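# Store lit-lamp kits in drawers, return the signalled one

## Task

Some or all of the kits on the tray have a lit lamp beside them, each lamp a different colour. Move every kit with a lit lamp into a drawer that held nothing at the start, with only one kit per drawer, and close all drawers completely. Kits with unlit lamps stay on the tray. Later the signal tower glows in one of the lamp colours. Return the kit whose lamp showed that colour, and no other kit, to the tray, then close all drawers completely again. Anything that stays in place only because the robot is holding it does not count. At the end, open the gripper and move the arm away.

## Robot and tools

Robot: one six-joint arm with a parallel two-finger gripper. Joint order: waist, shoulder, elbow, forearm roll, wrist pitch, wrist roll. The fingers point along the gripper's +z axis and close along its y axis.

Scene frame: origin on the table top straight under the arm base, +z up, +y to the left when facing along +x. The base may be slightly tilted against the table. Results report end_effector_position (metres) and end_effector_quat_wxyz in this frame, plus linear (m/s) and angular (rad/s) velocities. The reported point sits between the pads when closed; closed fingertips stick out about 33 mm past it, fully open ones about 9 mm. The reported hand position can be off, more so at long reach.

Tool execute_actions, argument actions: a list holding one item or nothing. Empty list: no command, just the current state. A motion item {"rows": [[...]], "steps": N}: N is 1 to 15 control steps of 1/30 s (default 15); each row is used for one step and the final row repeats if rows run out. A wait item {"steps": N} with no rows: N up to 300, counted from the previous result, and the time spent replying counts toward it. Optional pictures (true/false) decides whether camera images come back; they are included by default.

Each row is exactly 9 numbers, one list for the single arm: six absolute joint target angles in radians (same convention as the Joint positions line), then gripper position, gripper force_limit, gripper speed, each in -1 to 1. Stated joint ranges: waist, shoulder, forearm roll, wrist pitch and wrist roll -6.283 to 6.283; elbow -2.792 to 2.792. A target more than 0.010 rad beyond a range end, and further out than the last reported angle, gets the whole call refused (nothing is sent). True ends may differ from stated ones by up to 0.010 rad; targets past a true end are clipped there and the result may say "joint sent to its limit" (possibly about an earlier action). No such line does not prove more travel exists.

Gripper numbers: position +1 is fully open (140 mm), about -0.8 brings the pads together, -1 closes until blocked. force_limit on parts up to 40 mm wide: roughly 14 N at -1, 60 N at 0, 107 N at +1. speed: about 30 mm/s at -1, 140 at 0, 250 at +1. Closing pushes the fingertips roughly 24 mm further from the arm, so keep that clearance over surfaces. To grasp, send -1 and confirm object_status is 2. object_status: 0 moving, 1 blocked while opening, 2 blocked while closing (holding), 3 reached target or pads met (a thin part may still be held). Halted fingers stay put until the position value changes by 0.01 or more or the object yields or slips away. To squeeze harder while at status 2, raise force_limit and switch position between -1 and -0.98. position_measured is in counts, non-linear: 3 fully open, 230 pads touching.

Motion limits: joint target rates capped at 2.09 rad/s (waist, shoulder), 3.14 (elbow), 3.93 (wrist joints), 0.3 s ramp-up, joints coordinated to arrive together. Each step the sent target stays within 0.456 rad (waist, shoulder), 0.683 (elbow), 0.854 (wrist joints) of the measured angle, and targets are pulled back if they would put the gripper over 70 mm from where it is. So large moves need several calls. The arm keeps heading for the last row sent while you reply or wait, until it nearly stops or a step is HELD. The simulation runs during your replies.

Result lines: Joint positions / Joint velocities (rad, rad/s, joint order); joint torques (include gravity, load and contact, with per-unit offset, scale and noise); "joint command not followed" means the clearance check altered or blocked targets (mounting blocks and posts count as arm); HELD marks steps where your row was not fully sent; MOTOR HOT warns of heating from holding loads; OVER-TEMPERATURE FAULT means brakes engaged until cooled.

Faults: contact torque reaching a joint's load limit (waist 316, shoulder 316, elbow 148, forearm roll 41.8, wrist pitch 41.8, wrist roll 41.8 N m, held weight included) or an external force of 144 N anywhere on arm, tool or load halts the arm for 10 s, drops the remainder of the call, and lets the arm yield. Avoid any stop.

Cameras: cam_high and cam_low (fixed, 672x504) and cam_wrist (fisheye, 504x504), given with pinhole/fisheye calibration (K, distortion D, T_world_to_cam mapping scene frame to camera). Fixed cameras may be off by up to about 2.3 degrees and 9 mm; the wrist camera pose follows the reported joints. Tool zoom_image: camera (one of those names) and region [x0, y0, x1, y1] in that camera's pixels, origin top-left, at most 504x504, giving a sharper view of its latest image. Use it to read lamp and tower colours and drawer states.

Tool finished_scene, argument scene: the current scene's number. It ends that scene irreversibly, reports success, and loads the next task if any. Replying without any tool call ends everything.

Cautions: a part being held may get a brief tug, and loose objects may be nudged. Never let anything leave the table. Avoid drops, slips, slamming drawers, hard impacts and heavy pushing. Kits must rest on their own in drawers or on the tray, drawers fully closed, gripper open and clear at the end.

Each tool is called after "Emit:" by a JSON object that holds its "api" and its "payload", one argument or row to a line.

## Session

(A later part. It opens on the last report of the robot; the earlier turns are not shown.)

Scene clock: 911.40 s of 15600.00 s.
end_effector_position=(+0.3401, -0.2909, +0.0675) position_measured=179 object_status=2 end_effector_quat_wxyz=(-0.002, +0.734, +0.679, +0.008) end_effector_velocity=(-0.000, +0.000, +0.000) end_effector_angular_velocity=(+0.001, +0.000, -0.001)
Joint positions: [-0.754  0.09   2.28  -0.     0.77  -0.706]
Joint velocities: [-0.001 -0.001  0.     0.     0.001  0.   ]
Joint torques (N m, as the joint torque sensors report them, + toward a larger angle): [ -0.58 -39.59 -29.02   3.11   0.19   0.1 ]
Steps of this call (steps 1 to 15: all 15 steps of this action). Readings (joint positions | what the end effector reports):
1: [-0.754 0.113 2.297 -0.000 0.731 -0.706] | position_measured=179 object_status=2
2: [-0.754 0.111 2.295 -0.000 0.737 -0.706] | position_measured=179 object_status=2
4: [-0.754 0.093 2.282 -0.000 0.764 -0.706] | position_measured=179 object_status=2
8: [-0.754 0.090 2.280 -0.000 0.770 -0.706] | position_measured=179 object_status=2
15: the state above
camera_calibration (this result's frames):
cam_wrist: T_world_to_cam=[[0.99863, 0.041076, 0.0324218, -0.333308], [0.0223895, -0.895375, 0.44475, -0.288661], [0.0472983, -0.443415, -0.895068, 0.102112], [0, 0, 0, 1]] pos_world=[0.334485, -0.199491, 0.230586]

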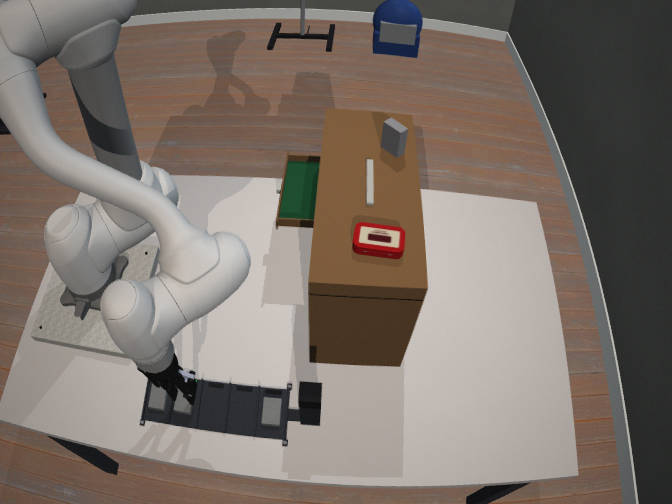

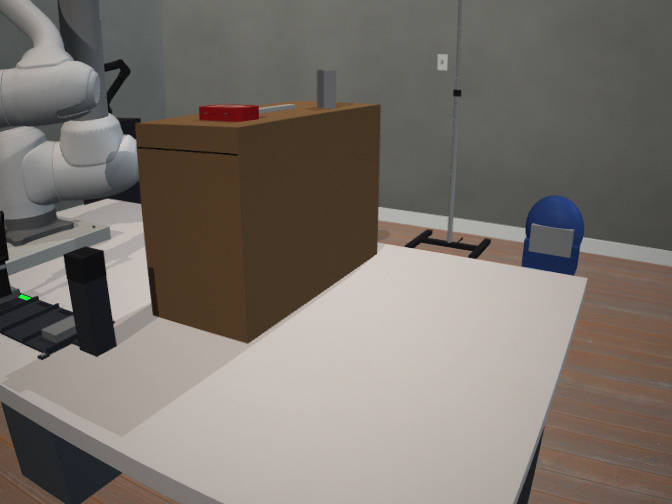

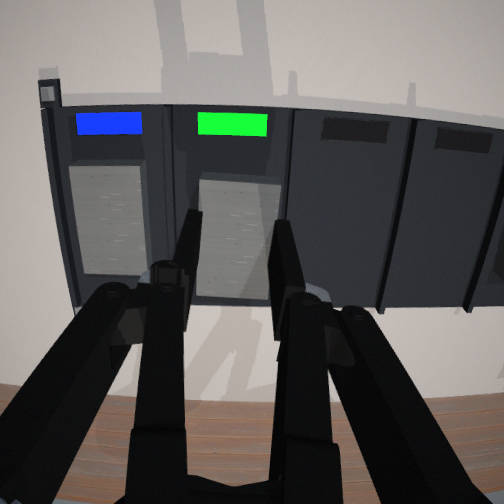

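Emit:
{"api": "execute_actions", "payload": {
  "actions": [
    {"rows":[[-0.65,0.0,1.8,0,1.34,-0.7,-1,0.3,-0.4]]}
  ],
  "pictures": false
}}

Emit:
{"api": "execute_actions", "payload": {
  "actions": [
    {"steps":10}
  ],
  "pictures": false
}}

Emit:
{"api": "execute_actions", "payload": {
  "actions": [
    {"rows":[[0.45,0.0,1.75,0,1.39,-1.16,-1,0.3,-0.4]]}
  ],
  "pictures": false
}}

Emit:
{"api": "execute_actions", "payload": {
  "actions": [
    {"steps":30}
  ],
  "pictures": false
}}

Emit:
{"api": "execute_actions", "payload": {
  "actions": [
    {"rows":[[0.45,0.1565,1.671,0,1.314,-1.16,-1,0.3,-0.4]]}
  ],
  "pictures": false
}}

Emit:
{"api": "execute_actions", "payload": {
  "actions": [
    {"rows":[[0.45,0.185,1.735,0,1.2216,-1.16,-1,0.3,-0.4]]}
  ]
}}

Scene clock: 927.27 s of 15600.00 s.
end_effector_position=(+0.4288, -0.3244, +0.2709) position_measured=179 object_status=2 end_effector_quat_wxyz=(-0.002, +0.708, +0.706, +0.008) end_effector_velocity=(+0.131, +0.003, +0.515) end_effector_angular_velocity=(-0.005, -0.007, +0.168)
Joint positions: [-0.675  0.022  1.915  0.     1.204 -0.701]
Joint velocities: [ 0.179 -0.155 -0.825  0.     0.975  0.01 ]
Joint torques (N m, as the joint torque sensors report them, + toward a larger angle): [ -0.04 -43.04 -37.12   4.32   0.55  -0.29]
Steps of this call (steps 1 to 15: the robot went on to your last target; steps 16 to 90: nothing new was sent; then 12.37 s passed at rest; steps 91 to 105: all 15 steps of this action). Readings (joint positions | what the end effector reports):
91: [-0.754 0.090 2.280 -0.000 0.770 -0.706] | position_measured=179 object_status=2
92: [-0.753 0.089 2.276 -0.000 0.776 -0.706] | position_measured=179 object_status=2
94: [-0.744 0.082 2.235 -0.000 0.825 -0.706] | position_measured=179 object_status=2
98: [-0.718 0.059 2.114 0.000 0.968 -0.704] | position_measured=179 object_status=2
105: the state above

Scene clock: 927.60 s of 15600.00 s.
end_effector_position=(+0.4429, -0.3203, +0.3438) position_measured=179 object_status=2 end_effector_quat_wxyz=(-0.002, +0.700, +0.714, +0.008) end_effector_velocity=(+0.001, -0.000, +0.001) end_effector_angular_velocity=(-0.001, -0.001, +0.001)
Joint positions: [-0.65  0.    1.8   0.    1.34 -0.7 ]
Joint velocities: [ 0.001  0.001 -0.003 -0.     0.001  0.   ]
Joint torques (N m, as the joint torque sensors report them, + toward a larger angle): [ -0.82 -40.79 -39.73   4.54   0.22   0.15]
Steps of this call (steps 1 to 10: the robot went on to your last target). Readings (joint positions | what the end effector reports):
1: [-0.669 0.016 1.887 0.000 1.237 -0.701] | position_measured=179 object_status=2
2: [-0.663 0.011 1.859 0.000 1.270 -0.701] | position_measured=179 object_status=2
4: [-0.653 0.002 1.814 0.000 1.323 -0.700] | position_measured=179 object_status=2
8: [-0.650 0.000 1.800 0.000 1.340 -0.700] | position_measured=179 object_status=2
10: the state above

Scene clock: 928.10 s of 15600.00 s.
end_effector_position=(+0.5262, -0.1543, +0.3626) position_measured=179 object_status=2 end_effector_quat_wxyz=(+0.001, +0.456, +0.890, +0.009) end_effector_velocity=(+0.130, +0.440, +0.032) end_effector_angular_velocity=(-0.011, -0.020, +1.245)
Joint positions: [-0.308  0.     1.772  0.     1.368 -0.962]
Joint velocities: [ 0.836  0.    -0.045 -0.     0.043 -0.41 ]
Joint torques (N m, as the joint torque sensors report them, + toward a larger angle): [ -2.05 -43.31 -40.09   4.31   0.11   0.18]
Steps of this call (steps 1 to 15: all 15 steps of this action). Readings (joint positions | what the end effector reports):
1: [-0.650 0.000 1.800 0.000 1.340 -0.700] | position_measured=179 object_status=2
2: [-0.647 0.000 1.800 0.000 1.340 -0.703] | position_measured=179 object_status=2
4: [-0.619 0.000 1.797 0.000 1.343 -0.731] | position_measured=179 object_status=2
8: [-0.506 0.000 1.785 0.000 1.355 -0.836] | position_measured=179 object_status=2
15: the state above

Scene clock: 929.10 s of 15600.00 s.
end_effector_position=(+0.4860, +0.2508, +0.3804) position_measured=179 object_status=2 end_effector_quat_wxyz=(+0.005, -0.005, +1.000, +0.008) end_effector_velocity=(+0.000, -0.001, +0.000) end_effector_angular_velocity=(-0.001, -0.001, +0.001)
Joint positions: [ 0.45 -0.    1.75 -0.    1.39 -1.16]
Joint velocities: [-0.    -0.    -0.    -0.001  0.    -0.001]
Joint torques (N m, as the joint torque sensors report them, + toward a larger angle): [ -2.93 -39.89 -41.23   4.29   0.09  -0.07]
Steps of this call (steps 1 to 30: the robot went on to your last target). Readings (joint positions | what the end effector reports):
1: [-0.280 0.000 1.770 0.000 1.370 -0.975] | position_measured=179 object_status=2
2: [-0.252 0.000 1.769 0.000 1.371 -0.988] | position_measured=179 object_status=2
4: [-0.195 0.000 1.766 0.000 1.374 -1.010] | position_measured=179 object_status=2
8: [-0.083 0.000 1.762 0.000 1.378 -1.047] | position_measured=179 object_status=2
30: the state above

Scene clock: 929.60 s of 15600.00 s.
end_effector_position=(+0.5656, +0.2870, +0.3318) position_measured=179 object_status=2 end_effector_quat_wxyz=(+0.004, -0.005, +1.000, +0.008) end_effector_velocity=(+0.001, -0.000, -0.002) end_effector_angular_velocity=(-0.001, +0.001, -0.000)
Joint positions: [ 0.45   0.156  1.671 -0.     1.314 -1.16 ]
Joint velocities: [-0.     0.003  0.    -0.    -0.001 -0.   ]
Joint torques (N m, as the joint torque sensors report them, + toward a larger angle): [ -0.64 -55.22 -40.1    4.44   0.18   0.12]
Steps of this call (steps 1 to 15: all 15 steps of this action). Readings (joint positions | what the end effector reports):
1: [0.450 -0.000 1.750 -0.000 1.390 -1.160] | position_measured=179 object_status=2
2: [0.450 0.003 1.748 -0.000 1.389 -1.160] | position_measured=179 object_status=2
4: [0.450 0.030 1.734 -0.000 1.375 -1.160] | position_measured=179 object_status=2
8: [0.450 0.130 1.685 -0.000 1.327 -1.160] | position_measured=179 object_status=2
15: the state above

Scene clock: 930.10 s of 15600.00 s.
end_effector_position=(+0.5678, +0.2886, +0.2794) position_measured=179 object_status=2 end_effector_quat_wxyz=(+0.004, -0.005, +1.000, +0.007) end_effector_velocity=(+0.000, -0.000, +0.000) end_effector_angular_velocity=(+0.001, -0.001, -0.000)
Joint positions: [ 0.45   0.185  1.735 -0.     1.222 -1.16 ]
Joint velocities: [-0.001 -0.001 -0.     0.    -0.    -0.001]
Joint torques (N m, as the joint torque sensors report them, + toward a larger angle): [ -0.55 -56.83 -39.2    4.3    0.08   0.03]
Steps of this call (steps 1 to 15: all 15 steps of this action). Readings (joint positions | what the end effector reports):
1: [0.450 0.156 1.671 -0.000 1.314 -1.160] | position_measured=179 object_status=2
2: [0.450 0.158 1.674 -0.000 1.308 -1.160] | position_measured=179 object_status=2
4: [0.450 0.173 1.708 -0.000 1.259 -1.160] | position_measured=179 object_status=2
8: [0.450 0.185 1.735 -0.000 1.222 -1.160] | position_measured=179 object_status=2
15: the state above
camera_calibration (this result's frames):
cam_wrist: T_world_to_cam=[[-0.128235, 0.991064, 0.0367072, -0.226896], [0.879881, 0.0966162, 0.465268, -0.647957], [0.457564, 0.0919615, -0.884409, 0.147527], [0, 0, 0, 1]] pos_world=[0.473526, 0.273905, 0.440276]

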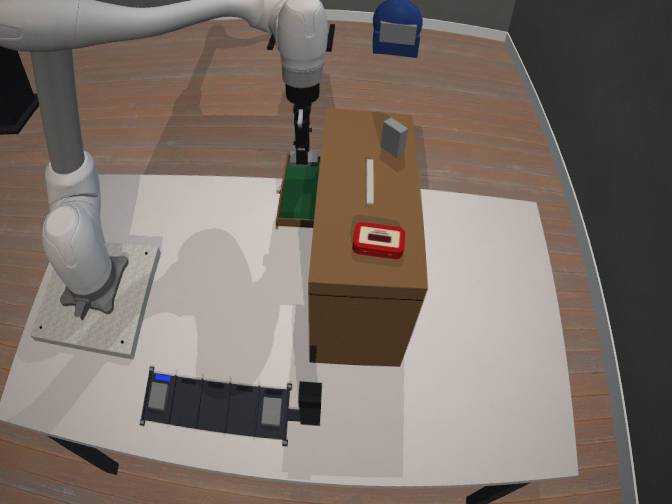

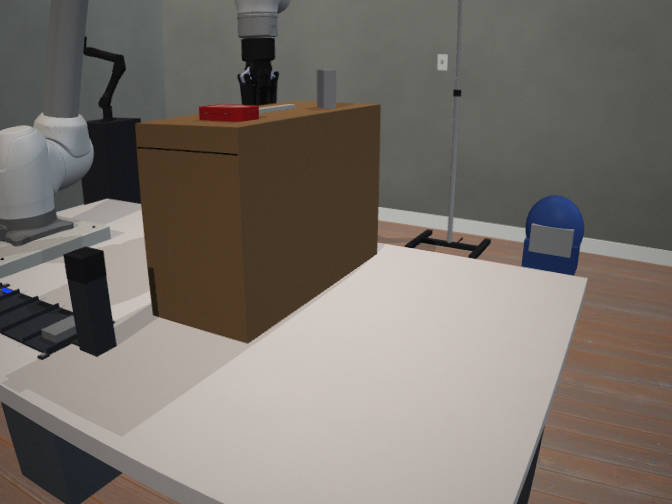

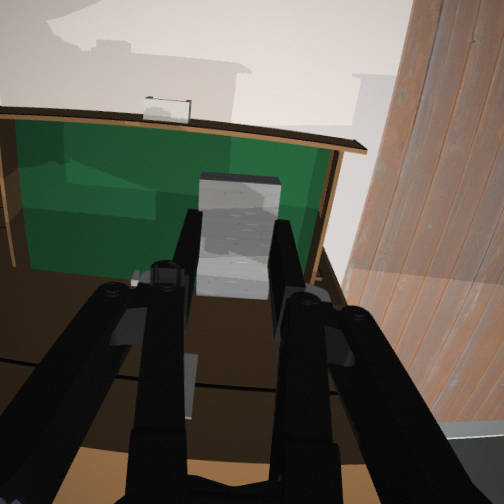

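Emit:
{"api": "execute_actions", "payload": {
  "actions": [
    {"rows":[[0.455,0.168,1.752,0,1.2216,-1.155,-1,0.3,-0.4],[0.455,0.168,1.752,0,1.2216,-1.155,-1,0.3,-0.4],[0.455,0.168,1.752,0,1.2216,-1.155,-1,0.3,-0.4],[0.455,0.168,1.752,0,1.2216,-1.155,-1,0.3,-0.4],[0.455,0.168,1.752,0,1.2216,-1.155,-1,0.3,-0.4],[0.455,0.168,1.752,0,1.2216,-1.155,-1,0.3,-0.4],[0.455,0.1893,1.793,0,1.159,-1.155,-1,0.3,-0.4]]}
  ]
}}

Scene clock: 936.27 s of 15600.00 s.
end_effector_position=(+0.5572, +0.2877, +0.2463) position_measured=179 object_status=2 end_effector_quat_wxyz=(+0.004, -0.005, +1.000, +0.008) end_effector_velocity=(+0.001, +0.001, +0.000) end_effector_angular_velocity=(+0.001, -0.002, +0.001)
Joint positions: [ 0.455  0.189  1.793  0.     1.159 -1.155]
Joint velocities: [ 0.002  0.    -0.001  0.    -0.001  0.   ]
Joint torques (N m, as the joint torque sensors report them, + toward a larger angle): [ -0.67 -56.13 -38.06   4.13   0.12   0.12]
Steps of this call (steps 1 to 15: the robot went on to your last target; steps 16 to 90: nothing new was sent; then 2.67 s passed at rest; steps 91 to 105: all 15 steps of this action). Readings (joint positions | what the end effector reports):
91: [0.450 0.185 1.735 0.000 1.222 -1.160] | position_measured=179 object_status=2
92: [0.450 0.182 1.738 0.000 1.221 -1.159] | position_measured=179 object_status=2
94: [0.454 0.169 1.750 0.000 1.221 -1.156] | position_measured=179 object_status=2
98: [0.455 0.170 1.755 0.000 1.216 -1.155] | position_measured=179 object_status=2
105: the state above
camera_calibration (this result's frames):
cam_wrist: T_world_to_cam=[[-0.128033, 0.991077, 0.0370659, -0.226421], [0.879925, 0.0962733, 0.465256, -0.623116], [0.457536, 0.0921833, -0.8844, 0.123212], [0, 0, 0, 1]] pos_world=[0.462932, 0.273032, 0.40727]

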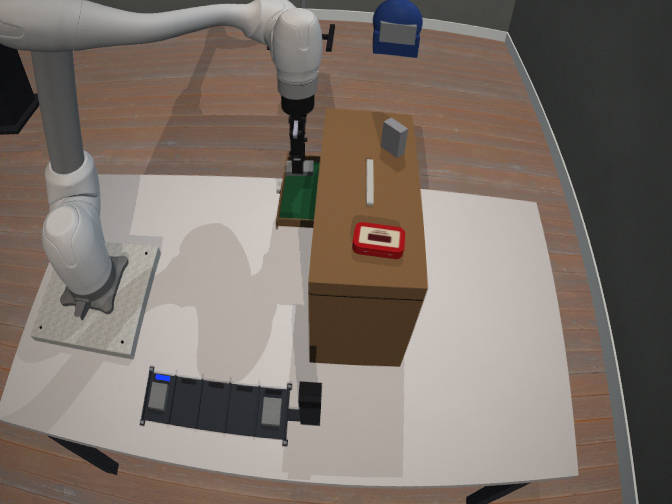

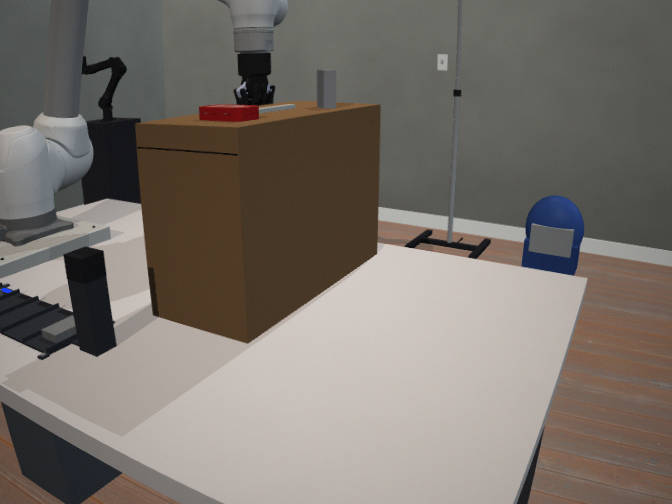

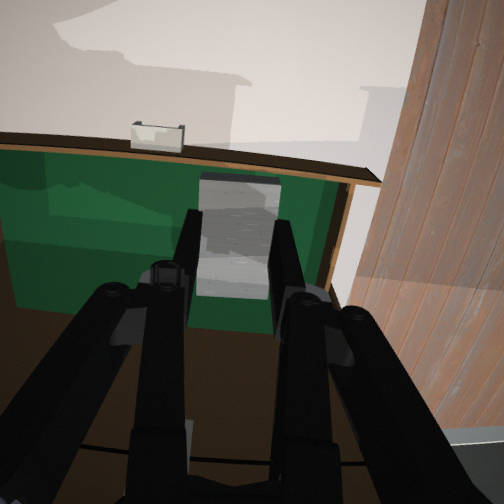

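Emit:
{"api": "execute_actions", "payload": {
  "actions": [
    {"rows":[[0.453,0.1987,1.782,0,1.161,-1.157,-1,0.3,-0.4],[0.453,0.1987,1.782,0,1.161,-1.157,-1,0.3,-0.4],[0.453,0.1987,1.782,0,1.161,-1.157,-1,0.3,-0.4],[0.453,0.1987,1.782,0,1.161,-1.157,-1,0.3,-0.4],[0.453,0.1987,1.782,0,1.161,-1.157,-1,0.3,-0.4],[0.453,0.203,1.79,0,1.1486,-1.157,-1,0.3,-0.4],[0.453,0.203,1.79,0,1.1486,-1.157,-1,0.3,-0.4],[0.453,0.203,1.79,0,1.1486,-1.157,-1,0.3,-0.4],[0.453,0.208,1.798,0,1.1356,-1.157,-1,0.3,-0.4]]}
  ]
}}

Scene clock: 942.90 s of 15600.00 s.
end_effector_position=(+0.5633, +0.2893, +0.2322) position_measured=179 object_status=2 end_effector_quat_wxyz=(+0.004, -0.005, +1.000, +0.007) end_effector_velocity=(+0.000, -0.001, -0.001) end_effector_angular_velocity=(-0.000, +0.000, +0.000)
Joint positions: [ 0.453  0.208  1.798 -0.     1.136 -1.157]
Joint velocities: [-0.001  0.     0.001 -0.    -0.001 -0.001]
Joint torques (N m, as the joint torque sensors report them, + toward a larger angle): [ -1.73 -57.78 -37.07   4.25   0.06   0.16]
Steps of this call (steps 1 to 15: the robot went on to your last target; steps 16 to 90: nothing new was sent; then 3.13 s passed at rest; steps 91 to 105: all 15 steps of this action). Readings (joint positions | what the end effector reports):
91: [0.455 0.189 1.793 -0.000 1.159 -1.155] | position_measured=179 object_status=2
92: [0.455 0.192 1.790 -0.000 1.159 -1.155] | position_measured=179 object_status=2
94: [0.454 0.198 1.783 -0.000 1.160 -1.157] | position_measured=179 object_status=2
98: [0.453 0.202 1.788 -0.000 1.152 -1.157] | position_measured=179 object_status=2
105: the state above
camera_calibration (this result's frames):
cam_wrist: T_world_to_cam=[[-0.128217, 0.991063, 0.0368061, -0.226437], [0.879891, 0.0965557, 0.465262, -0.622102], [0.457551, 0.0920401, -0.884407, 0.107762], [0, 0, 0, 1]] pos_world=[0.469042, 0.274562, 0.39308]

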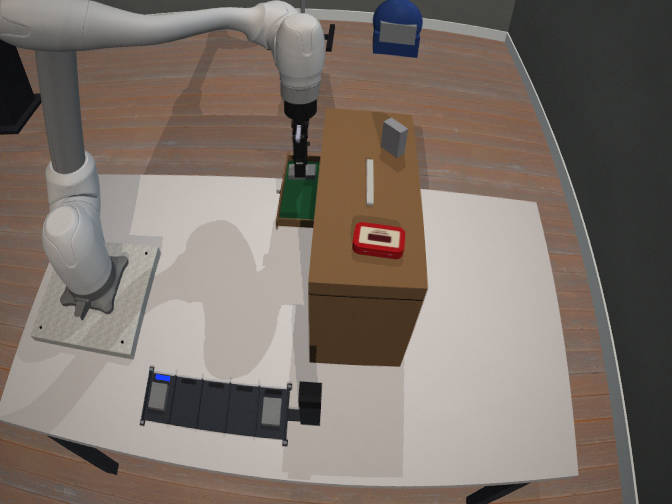

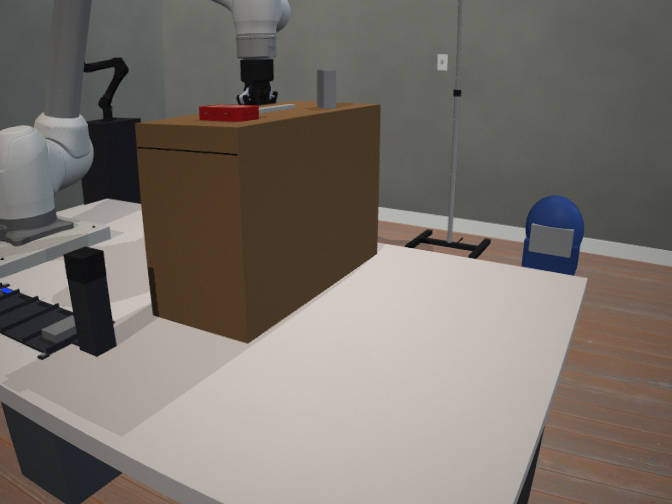

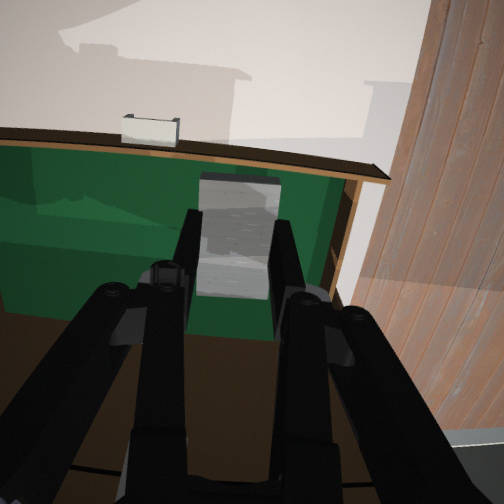

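Emit:
{"api": "execute_actions", "payload": {
  "actions": [
    {"rows":[[0.453,0.2093,1.8004,0,1.1319,-1.157,-1,0.3,-0.4],[0.453,0.2093,1.8004,0,1.1319,-1.157,-1,0.3,-0.4],[0.453,0.2093,1.8004,0,1.1319,-1.157,-1,0.3,-0.4],[0.453,0.2093,1.8004,0,1.1319,-1.157,-1,0.3,-0.4],[0.453,0.2106,1.8028,0,1.1282,-1.157,-1,0.3,-0.4],[0.453,0.2106,1.8028,0,1.1282,-1.157,-1,0.3,-0.4],[0.453,0.2106,1.8028,0,1.1282,-1.157,-1,0.3,-0.4],[0.453,0.2106,1.8028,0,1.1282,-1.157,-1,0.3,-0.4],[0.453,0.2119,1.8052,0,1.1245,-1.157,-1,0.3,-0.4]]}
  ],
  "pictures": false
}}

Emit:
{"api": "execute_actions", "payload": {
  "actions": [
    {"rows":[[0.453,0.2126,1.8064,0,1.1226,-1.157,-1,0.3,-0.4]],"steps":8}
  ],
  "pictures": false
}}

Scene clock: 948.77 s of 15600.00 s.
end_effector_position=(+0.5631, +0.2892, +0.2260) position_measured=179 object_status=2 end_effector_quat_wxyz=(+0.004, -0.005, +1.000, +0.007) end_effector_velocity=(+0.000, -0.000, -0.001) end_effector_angular_velocity=(-0.000, +0.001, -0.000)
Joint positions: [ 0.453  0.212  1.805  0.     1.125 -1.157]
Joint velocities: [-0.001  0.001  0.    -0.    -0.001 -0.   ]
Joint torques (N m, as the joint torque sensors report them, + toward a larger angle): [ -1.45 -59.34 -37.92   4.25   0.06   0.13]
Steps of this call (steps 1 to 15: the robot went on to your last target; steps 16 to 90: nothing new was sent; then 2.37 s passed at rest; steps 91 to 105: all 15 steps of this action). Readings (joint positions | what the end effector reports):
91: [0.453 0.208 1.798 0.000 1.136 -1.157] | position_measured=179 object_status=2
92: [0.453 0.209 1.799 0.000 1.134 -1.157] | position_measured=179 object_status=2
94: [0.453 0.209 1.800 0.000 1.132 -1.157] | position_measured=179 object_status=2
98: [0.453 0.211 1.803 0.000 1.128 -1.157] | position_measured=179 object_status=2
105: the state above

Scene clock: 949.03 s of 15600.00 s.
end_effector_position=(+0.5630, +0.2892, +0.2249) position_measured=179 object_status=2 end_effector_quat_wxyz=(+0.004, -0.005, +1.000, +0.007) end_effector_velocity=(+0.000, -0.000, -0.000) end_effector_angular_velocity=(-0.000, -0.001, +0.002)
Joint positions: [ 0.453  0.213  1.806  0.     1.123 -1.157]
Joint velocities: [-0.     0.    -0.    -0.001 -0.001 -0.002]
Joint torques (N m, as the joint torque sensors report them, + toward a larger angle): [ -1.02 -59.71 -37.66   4.14   0.06   0.03]
Steps of this call (steps 1 to 8: all 8 steps of this action). Readings (joint positions | what the end effector reports):
1: [0.453 0.212 1.805 0.000 1.124 -1.157] | position_measured=179 object_status=2
2: [0.453 0.212 1.806 0.000 1.124 -1.157] | position_measured=179 object_status=2
4: [0.453 0.213 1.806 0.000 1.123 -1.157] | position_measured=179 object_status=2
8: the state above

Within a mm or so; one more mm and release.

Emit:
{"api": "execute_actions", "payload": {
  "actions": [
    {"rows":[[0.453,0.2132,1.8076,0,1.1208,-1.157,-1,0.3,-0.4],[0.453,0.2132,1.8076,0,1.1208,-1.157,-1,0.3,-0.4],[0.453,0.2132,1.8076,0,1.1208,-1.157,-1,0.3,-0.4],[0.453,0.2132,1.8076,0,1.1208,-1.157,-1,0.3,-0.4],[0.453,0.2132,1.8076,0,1.1208,-1.157,-0.2,0.3,0],[0.453,0.2132,1.8076,0,1.1208,-1.157,-0.2,0.3,0],[0.453,0.2132,1.8076,0,1.1208,-1.157,-0.2,0.3,0],[0.453,0.2132,1.8076,0,1.1208,-1.157,-0.2,0.3,0],[0.453,0.2132,1.8076,0,1.1208,-1.157,-0.2,0.3,0],[0.453,0.2132,1.8076,0,1.1208,-1.157,-0.2,0.3,0],[0.453,0.2132,1.8076,0,1.1208,-1.157,-0.2,0.3,0],[0.453,0.1987,1.782,0,1.161,-1.157,-0.2,0.3,0]]}
  ],
  "pictures": false
}}

Emit:
{"api": "execute_actions", "payload": {
  "actions": [
    {"rows":[[0.453,0.15,1.68,0,1.311,-1.157,-0.2,0.3,0]]}
  ],
  "pictures": false
}}

Emit:
{"api": "execute_actions", "payload": {
  "actions": [
    {"rows":[[0.8,-0.4,2.4,0.6,-0.1,0.5,0.2,0.3,0]]}
  ],
  "pictures": false
}}

Emit:
{"api": "execute_actions", "payload": {
  "actions": [
    {"steps":20}
  ],
  "pictures": false
}}

Emit:
{"api": "execute_actions", "payload": {
  "actions": [
    {"rows":[[0.9,-0.3,2.62,1.161,-0.845,1.034,0.2,0.3,0]]}
  ],
  "pictures": false
}}

Emit:
{"api": "execute_actions", "payload": {
  "actions": [
    {"steps":10}
  ],
  "pictures": false
}}

Emit:
{"api": "execute_actions", "payload": {
  "actions": [
    {"rows":[[0.885,0.02,2.59,1.161,-0.845,1.034,0.2,0.3,0]]}
  ]
}}

Scene clock: 957.60 s of 15600.00 s.
end_effector_position=(+0.5636, +0.2892, +0.2437) position_measured=154 object_status=0 end_effector_quat_wxyz=(+0.004, -0.005, +1.000, +0.008) end_effector_velocity=(+0.016, +0.005, +0.169) end_effector_angular_velocity=(+0.023, -0.052, -0.001)
Joint positions: [ 0.453  0.2    1.785 -0.     1.156 -1.157]
Joint velocities: [-0.    -0.113 -0.19  -0.     0.245  0.001]
Joint torques (N m, as the joint torque sensors report them, + toward a larger angle): [ -4.37 -18.   -16.57   1.65   0.26   0.11]
Steps of this call (steps 1 to 15: the robot went on to your last target; steps 16 to 90: nothing new was sent; then 5.07 s passed at rest; steps 91 to 105: all 15 steps of this action). Readings (joint positions | what the end effector reports):
91: [0.453 0.213 1.806 -0.000 1.123 -1.157] | position_measured=179 object_status=2
92: [0.453 0.213 1.807 -0.000 1.122 -1.157] | position_measured=179 object_status=2
94: [0.453 0.213 1.808 -0.000 1.121 -1.157] | position_measured=179 object_status=2
98: [0.453 0.213 1.808 -0.000 1.121 -1.157] | position_measured=162 object_status=0
105: the state above

Scene clock: 958.10 s of 15600.00 s.
end_effector_position=(+0.5608, +0.2870, +0.3306) position_measured=154 object_status=3 end_effector_quat_wxyz=(+0.004, -0.005, +1.000, +0.008) end_effector_velocity=(-0.000, -0.000, +0.000) end_effector_angular_velocity=(+0.000, +0.001, -0.001)
Joint positions: [ 0.453  0.15   1.68  -0.     1.311 -1.157]
Joint velocities: [-0.001 -0.     0.     0.001  0.001  0.   ]
Joint torques (N m, as the joint torque sensors report them, + toward a larger angle): [ -1.27 -55.96 -40.47   4.59   0.05   0.2 ]
Steps of this call (steps 1 to 15: all 15 steps of this action). Readings (joint positions | what the end effector reports):
1: [0.453 0.199 1.782 -0.000 1.160 -1.157] | position_measured=154 object_status=0
2: [0.453 0.197 1.779 -0.000 1.167 -1.157] | position_measured=154 object_status=0
4: [0.453 0.180 1.743 -0.000 1.220 -1.157] | position_measured=154 object_status=3
8: [0.453 0.150 1.680 -0.000 1.309 -1.157] | position_measured=154 object_status=3
15: the state above

Scene clock: 958.60 s of 15600.00 s.
end_effector_position=(+0.4239, +0.4323, +0.3362) position_measured=104 object_status=3 end_effector_quat_wxyz=(+0.074, +0.316, +0.895, +0.306) end_effector_velocity=(-0.171, +0.242, +0.237) end_effector_angular_velocity=(+2.832, -0.145, -2.958)
Joint positions: [ 0.657 -0.165  2.102  0.353  0.643 -0.49 ]
Joint velocities: [ 0.606 -0.999  1.265  1.04  -2.831  2.829]
Joint torques (N m, as the joint torque sensors report them, + toward a larger angle): [ -0.2  -31.16 -38.24   3.95  -1.62   0.2 ]
Steps of this call (steps 1 to 15: all 15 steps of this action). Readings (joint positions | what the end effector reports):
1: [0.453 0.150 1.680 0.000 1.311 -1.157] | position_measured=154 object_status=0
2: [0.455 0.147 1.684 0.004 1.306 -1.152] | position_measured=152 object_status=0
4: [0.476 0.120 1.726 0.041 1.253 -1.099] | position_measured=137 object_status=0
8: [0.537 0.033 1.851 0.145 1.091 -0.937] | position_measured=107 object_status=0
15: the state above

Scene clock: 959.27 s of 15600.00 s.
end_effector_position=(+0.4018, +0.4088, +0.4199) position_measured=104 object_status=3 end_effector_quat_wxyz=(-0.065, +0.672, +0.459, +0.578) end_effector_velocity=(-0.000, -0.000, -0.001) end_effector_angular_velocity=(-0.001, +0.001, +0.001)
Joint positions: [ 0.8 -0.4  2.4  0.6 -0.1  0.5]
Joint velocities: [-0.    -0.     0.     0.     0.002 -0.   ]
Joint torques (N m, as the joint torque sensors report them, + toward a larger angle): [ -1.51  -2.41 -41.18   3.4   -2.04   0.09]
Steps of this call (steps 1 to 20: the robot went on to your last target). Readings (joint positions | what the end effector reports):
1: [0.677 -0.199 2.144 0.388 0.545 -0.390] | position_measured=104 object_status=3
2: [0.696 -0.230 2.184 0.421 0.446 -0.284] | position_measured=104 object_status=3
4: [0.730 -0.285 2.253 0.478 0.271 -0.059] | position_measured=104 object_status=3
8: [0.778 -0.364 2.355 0.562 0.015 0.326] | position_measured=104 object_status=3
20: the state above

Scene clock: 959.77 s of 15600.00 s.
end_effector_position=(+0.4422, +0.2608, +0.3424) position_measured=104 object_status=3 end_effector_quat_wxyz=(-0.114, +0.783, +0.018, +0.611) end_effector_velocity=(-0.009, -0.455, -0.197) end_effector_angular_velocity=(+0.926, +0.174, -1.506)
Joint positions: [ 0.885 -0.315  2.587  1.077 -0.733  0.954]
Joint velocities: [ 0.173  0.173  0.377  0.957 -1.271  0.913]
Joint torques (N m, as the joint torque sensors report them, + toward a larger angle): [ -2.57  -5.06 -36.91   0.59  -1.7   -0.14]
Steps of this call (steps 1 to 15: all 15 steps of this action). Readings (joint positions | what the end effector reports):
1: [0.800 -0.400 2.400 0.600 -0.100 0.500] | position_measured=104 object_status=3
2: [0.801 -0.399 2.402 0.604 -0.106 0.504] | position_measured=104 object_status=3
4: [0.808 -0.392 2.417 0.644 -0.158 0.541] | position_measured=104 object_status=3
8: [0.839 -0.361 2.487 0.820 -0.392 0.710] | position_measured=104 object_status=3
15: the state above

Scene clock: 960.10 s of 15600.00 s.
end_effector_position=(+0.4393, +0.2188, +0.3256) position_measured=104 object_status=3 end_effector_quat_wxyz=(-0.102, +0.780, -0.059, +0.614) end_effector_velocity=(-0.000, -0.001, -0.001) end_effector_angular_velocity=(+0.001, +0.001, -0.001)
Joint positions: [ 0.9   -0.3    2.62   1.161 -0.845  1.034]
Joint velocities: [-0.     0.     0.001  0.001 -0.     0.001]
Joint torques (N m, as the joint torque sensors report them, + toward a larger angle): [ -2.5   -5.12 -34.95   0.02  -1.69   0.01]
Steps of this call (steps 1 to 10: the robot went on to your last target). Readings (joint positions | what the end effector reports):
1: [0.890 -0.310 2.599 1.108 -0.774 0.983] | position_measured=104 object_status=3
2: [0.895 -0.305 2.609 1.133 -0.808 1.008] | position_measured=104 object_status=3
4: [0.900 -0.300 2.619 1.159 -0.842 1.032] | position_measured=104 object_status=3
8: [0.900 -0.300 2.620 1.161 -0.845 1.034] | position_measured=104 object_status=3
10: the state above

Scene clock: 960.60 s of 15600.00 s.
end_effector_position=(+0.4684, +0.2427, +0.1906) position_measured=104 object_status=3 end_effector_quat_wxyz=(-0.006, +0.841, -0.006, +0.541) end_effector_velocity=(+0.003, +0.001, -0.023) end_effector_angular_velocity=(-0.036, +0.031, -0.004)
Joint positions: [ 0.885  0.019  2.59   1.161 -0.845  1.034]
Joint velocities: [-0.003  0.054 -0.006  0.    -0.001  0.001]
Joint torques (N m, as the joint torque sensors report them, + toward a larger angle): [  5.33 -56.4  -26.38  -0.25  -2.65   0.16]
Steps of this call (steps 1 to 15: all 15 steps of this action). Readings (joint positions | what the end effector reports):
1: [0.900 -0.300 2.620 1.161 -0.845 1.034] | position_measured=104 object_status=3
2: [0.900 -0.297 2.620 1.161 -0.845 1.034] | position_measured=104 object_status=3
4: [0.899 -0.269 2.617 1.161 -0.845 1.034] | position_measured=104 object_status=3
8: [0.893 -0.141 2.605 1.161 -0.845 1.034] | position_measured=104 object_status=3
15: the state above
camera_calibration (this result's frames):
cam_wrist: T_world_to_cam=[[0.0250496, -0.994592, 0.10079, 0.206951], [-0.781991, -0.0823051, -0.617832, 0.513472], [0.622787, -0.0633405, -0.779824, 0.0591048], [0, 0, 0, 1]] pos_world=[0.359536, 0.251837, 0.342472]

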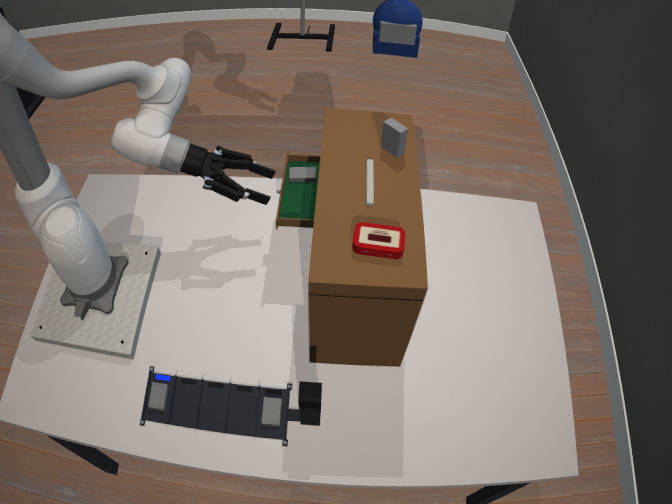

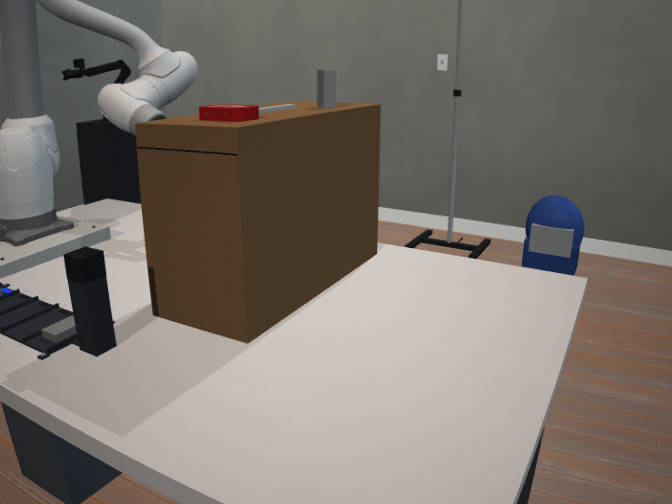

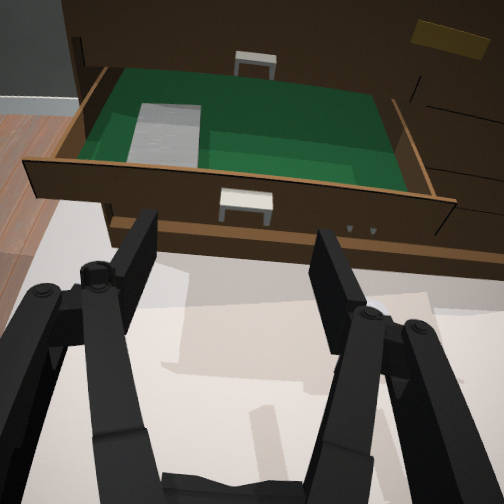

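Shut L2.

Emit:
{"api": "execute_actions", "payload": {
  "actions": [
    {"rows":[[0.858,0.044,2.5685,1.161,-0.845,1.034,0.2,0.3,0],[0.858,0.044,2.5685,1.161,-0.845,1.034,0.2,0.3,0],[0.858,0.044,2.5685,1.161,-0.845,1.034,0.2,0.3,0],[0.846,0.049,2.563,1.149,-0.839,1.037,0.2,0.3,0],[0.835,0.054,2.557,1.137,-0.833,1.039,0.2,0.3,0],[0.823,0.059,2.551,1.125,-0.828,1.042,0.2,0.3,0],[0.811,0.064,2.545,1.113,-0.822,1.044,0.2,0.3,0],[0.799,0.07,2.54,1.101,-0.816,1.047,0.2,0.3,0],[0.787,0.075,2.534,1.089,-0.81,1.049,0.2,0.3,0],[0.775,0.08,2.528,1.077,-0.805,1.052,0.2,0.3,0],[0.763,0.085,2.522,1.065,-0.799,1.054,0.2,0.3,0],[0.751,0.09,2.516,1.053,-0.793,1.057,0.2,0.3,0],[0.741,0.095,2.51,1.044,-0.788,1.059,0.2,0.3,0],[0.732,0.099,2.504,1.034,-0.783,1.062,0.2,0.3,0],[0.722,0.104,2.498,1.025,-0.779,1.064,0.2,0.3,0]]}
  ],
  "pictures": false
}}

Emit:
{"api": "execute_actions", "payload": {
  "actions": [
    {"rows":[[0.713,0.109,2.492,1.015,-0.774,1.066,0.2,0.3,0],[0.705,0.113,2.487,1.007,-0.77,1.068,0.2,0.3,0],[0.697,0.118,2.481,0.998,-0.766,1.07,0.2,0.3,0],[0.69,0.122,2.475,0.99,-0.762,1.072,0.2,0.3,0],[0.682,0.127,2.469,0.982,-0.758,1.074,0.2,0.3,0],[0.673,0.132,2.462,0.973,-0.753,1.076,0.2,0.3,0],[0.665,0.137,2.456,0.965,-0.749,1.078,0.2,0.3,0],[0.658,0.142,2.451,0.957,-0.745,1.08,0.2,0.3,0],[0.651,0.146,2.446,0.95,-0.742,1.082,0.2,0.3,0],[0.644,0.151,2.44,0.942,-0.738,1.084,0.2,0.3,0],[0.64,0.154,2.437,0.937,-0.736,1.085,0.2,0.3,0],[0.636,0.157,2.433,0.932,-0.733,1.087,0.2,0.3,0]]}
  ]
}}

Scene clock: 971.87 s of 15600.00 s.
end_effector_position=(+0.5361, +0.2394, +0.1887) position_measured=104 object_status=3 end_effector_quat_wxyz=(+0.003, +0.842, -0.017, +0.540) end_effector_velocity=(+0.160, -0.002, +0.004) end_effector_angular_velocity=(+0.016, +0.002, -0.005)
Joint positions: [ 0.746  0.093  2.512  1.048 -0.79   1.058]
Joint velocities: [-0.313  0.144 -0.185 -0.313  0.163  0.079]
Joint torques (N m, as the joint torque sensors report them, + toward a larger angle): [ -1.23 -37.09 -28.27   0.01  -2.27   0.29]
Steps of this call (steps 1 to 15: the robot went on to your last target; steps 16 to 90: nothing new was sent; then 7.77 s passed at rest; steps 91 to 105: all 15 steps of this action). Readings (joint positions | what the end effector reports):
91: [0.885 0.020 2.590 1.161 -0.845 1.034] | position_measured=104 object_status=3
92: [0.882 0.023 2.588 1.161 -0.845 1.034] | position_measured=104 object_status=3
94: [0.863 0.040 2.572 1.161 -0.845 1.034] | position_measured=104 object_status=3
98: [0.827 0.057 2.553 1.129 -0.830 1.041] | position_measured=104 object_status=3
105: the state above

Scene clock: 972.37 s of 15600.00 s.
end_effector_position=(+0.6004, +0.2395, +0.1885) position_measured=104 object_status=3 end_effector_quat_wxyz=(+0.002, +0.842, -0.016, +0.540) end_effector_velocity=(+0.007, +0.000, -0.002) end_effector_angular_velocity=(-0.001, +0.003, +0.006)
Joint positions: [ 0.636  0.157  2.433  0.933 -0.733  1.087]
Joint velocities: [-0.013  0.008 -0.008 -0.019  0.011  0.005]
Joint torques (N m, as the joint torque sensors report them, + toward a larger angle): [  4.93 -48.15 -24.29   0.16  -2.12   0.19]
Steps of this call (steps 1 to 15: all 15 steps of this action). Readings (joint positions | what the end effector reports):
1: [0.736 0.098 2.506 1.038 -0.785 1.061] | position_measured=104 object_status=3
2: [0.726 0.102 2.500 1.028 -0.780 1.063] | position_measured=104 object_status=3
4: [0.707 0.112 2.488 1.009 -0.771 1.067] | position_measured=104 object_status=3
8: [0.675 0.131 2.464 0.975 -0.754 1.076] | position_measured=104 object_status=3
15: the state above
camera_calibration (this result's frames):
cam_wrist: T_world_to_cam=[[0.000192355, -0.994682, 0.102994, 0.215196], [-0.786336, -0.06378, -0.614498, 0.612733], [0.617799, -0.0808696, -0.782166, -0.0173299], [0, 0, 0, 1]] pos_world=[0.492479, 0.251731, 0.340804]

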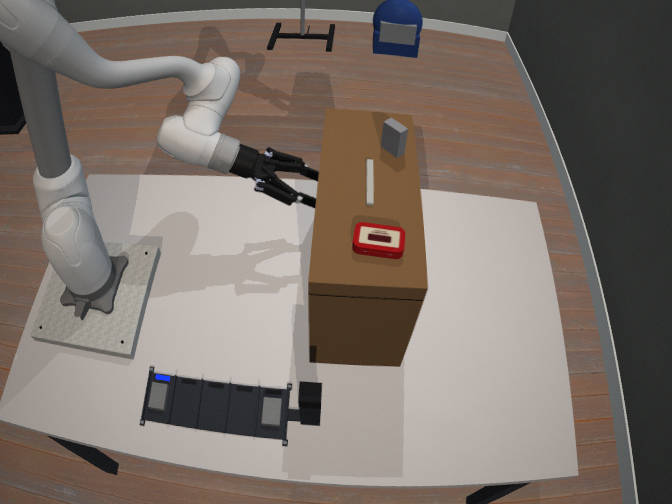

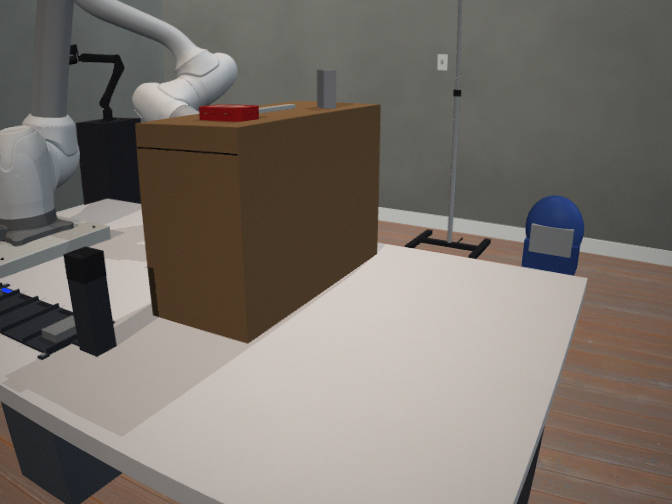

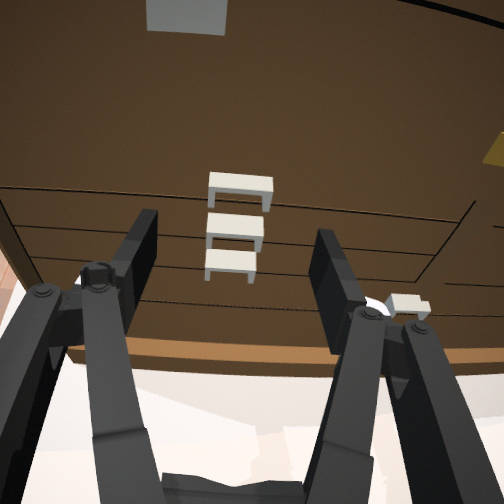

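Emit:
{"api": "execute_actions", "payload": {
  "actions": [
    {"rows":[[0.713,0.109,2.492,1.015,-0.774,1.066,0.2,0.3,0],[0.713,0.109,2.492,1.015,-0.774,1.066,0.2,0.3,0],[0.713,0.109,2.492,1.015,-0.774,1.066,0.2,0.3,0],[0.713,0.109,2.492,1.015,-0.774,1.066,0.2,0.3,0],[0.713,0.109,2.492,1.015,-0.774,1.066,0.2,0.3,0],[0.713,0.109,2.492,1.015,-0.774,1.066,0.2,0.3,0],[0.713,0.168,2.509,0.953,-0.815,1.156,0.2,0.3,0]]}
  ],
  "pictures": false
}}

Emit:
{"api": "execute_actions", "payload": {
  "actions": [
    {"rows":[[0.69,0.181,2.491,0.93,-0.804,1.16,0.2,0.3,0],[0.69,0.181,2.491,0.93,-0.804,1.16,0.2,0.3,0],[0.69,0.181,2.491,0.93,-0.804,1.16,0.2,0.3,0],[0.666,0.194,2.473,0.905,-0.793,1.163,0.2,0.3,0],[0.666,0.194,2.473,0.905,-0.793,1.163,0.2,0.3,0],[0.666,0.194,2.473,0.905,-0.793,1.163,0.2,0.3,0],[0.645,0.206,2.456,0.8825,-0.782,1.1665,0.2,0.3,0]]}
  ]
}}

Scene clock: 986.73 s of 15600.00 s.
end_effector_position=(+0.5529, +0.2389, +0.1632) position_measured=104 object_status=3 end_effector_quat_wxyz=(+0.002, +0.842, -0.017, +0.540) end_effector_velocity=(+0.000, +0.001, +0.001) end_effector_angular_velocity=(+0.001, -0.003, +0.002)
Joint positions: [ 0.713  0.168  2.509  0.953 -0.815  1.156]
Joint velocities: [ 0.    -0.001 -0.    -0.003 -0.001  0.002]
Joint torques (N m, as the joint torque sensors report them, + toward a larger angle): [ -1.75 -41.1  -25.39   0.26  -2.01   0.17]
Steps of this call (steps 1 to 15: the robot went on to your last target; steps 16 to 90: nothing new was sent; then 10.87 s passed at rest; steps 91 to 105: all 15 steps of this action). Readings (joint positions | what the end effector reports):
91: [0.636 0.157 2.433 0.932 -0.733 1.087] | position_measured=104 object_status=3
92: [0.639 0.155 2.435 0.934 -0.734 1.087] | position_measured=104 object_status=3
94: [0.666 0.138 2.456 0.965 -0.749 1.079] | position_measured=104 object_status=3
98: [0.713 0.111 2.494 1.013 -0.777 1.070] | position_measured=104 object_status=3
105: the state above

Scene clock: 987.23 s of 15600.00 s.
end_effector_position=(+0.5945, +0.2395, +0.1635) position_measured=104 object_status=3 end_effector_quat_wxyz=(+0.001, +0.841, -0.016, +0.540) end_effector_velocity=(+0.001, -0.000, -0.000) end_effector_angular_velocity=(+0.000, +0.001, -0.001)
Joint positions: [ 0.645  0.206  2.456  0.883 -0.782  1.166]
Joint velocities: [-0.002  0.001 -0.001 -0.001  0.001  0.001]
Joint torques (N m, as the joint torque sensors report them, + toward a larger angle): [ -1.1  -44.3  -24.97   0.65  -2.18   0.04]
Steps of this call (steps 1 to 15: all 15 steps of this action). Readings (joint positions | what the end effector reports):
1: [0.713 0.168 2.509 0.953 -0.815 1.156] | position_measured=104 object_status=3
2: [0.710 0.169 2.507 0.950 -0.813 1.156] | position_measured=104 object_status=3
4: [0.694 0.179 2.493 0.933 -0.806 1.159] | position_measured=104 object_status=3
8: [0.662 0.196 2.470 0.901 -0.791 1.164] | position_measured=104 object_status=3
15: the state above
camera_calibration (this result's frames):
cam_wrist: T_world_to_cam=[[-0.000315003, -0.994735, 0.102478, 0.218246], [-0.785722, -0.0631443, -0.615348, 0.592277], [0.618579, -0.0807127, -0.781566, -0.033854], [0, 0, 0, 1]] pos_world=[0.486375, 0.251763, 0.315632]

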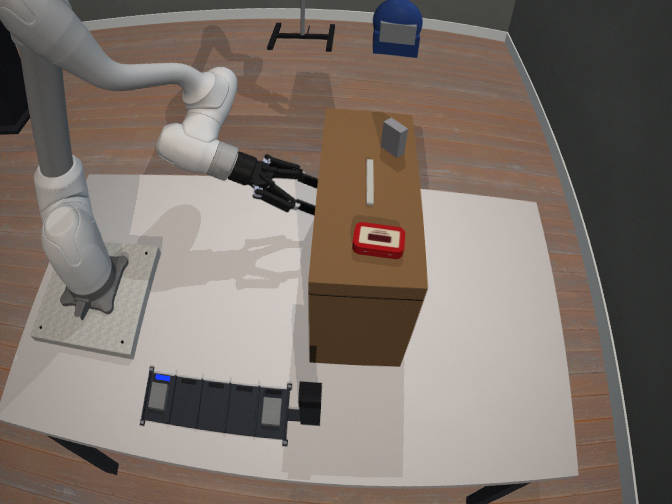

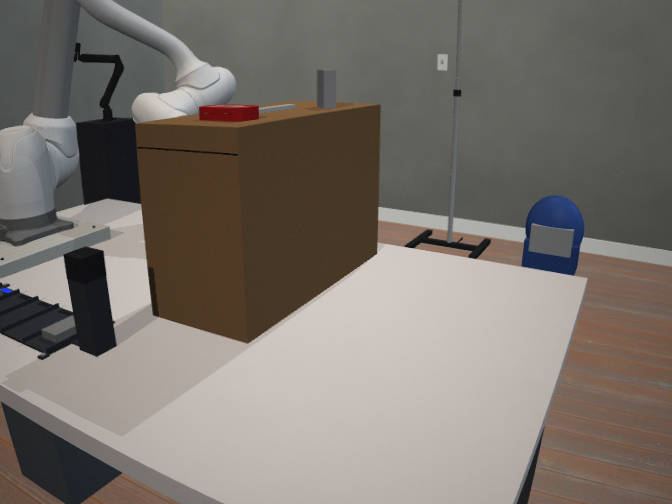

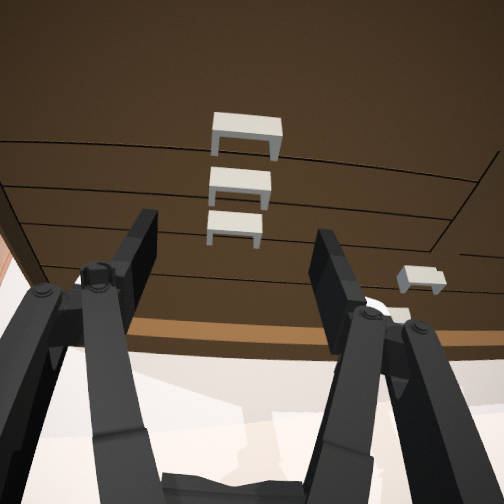

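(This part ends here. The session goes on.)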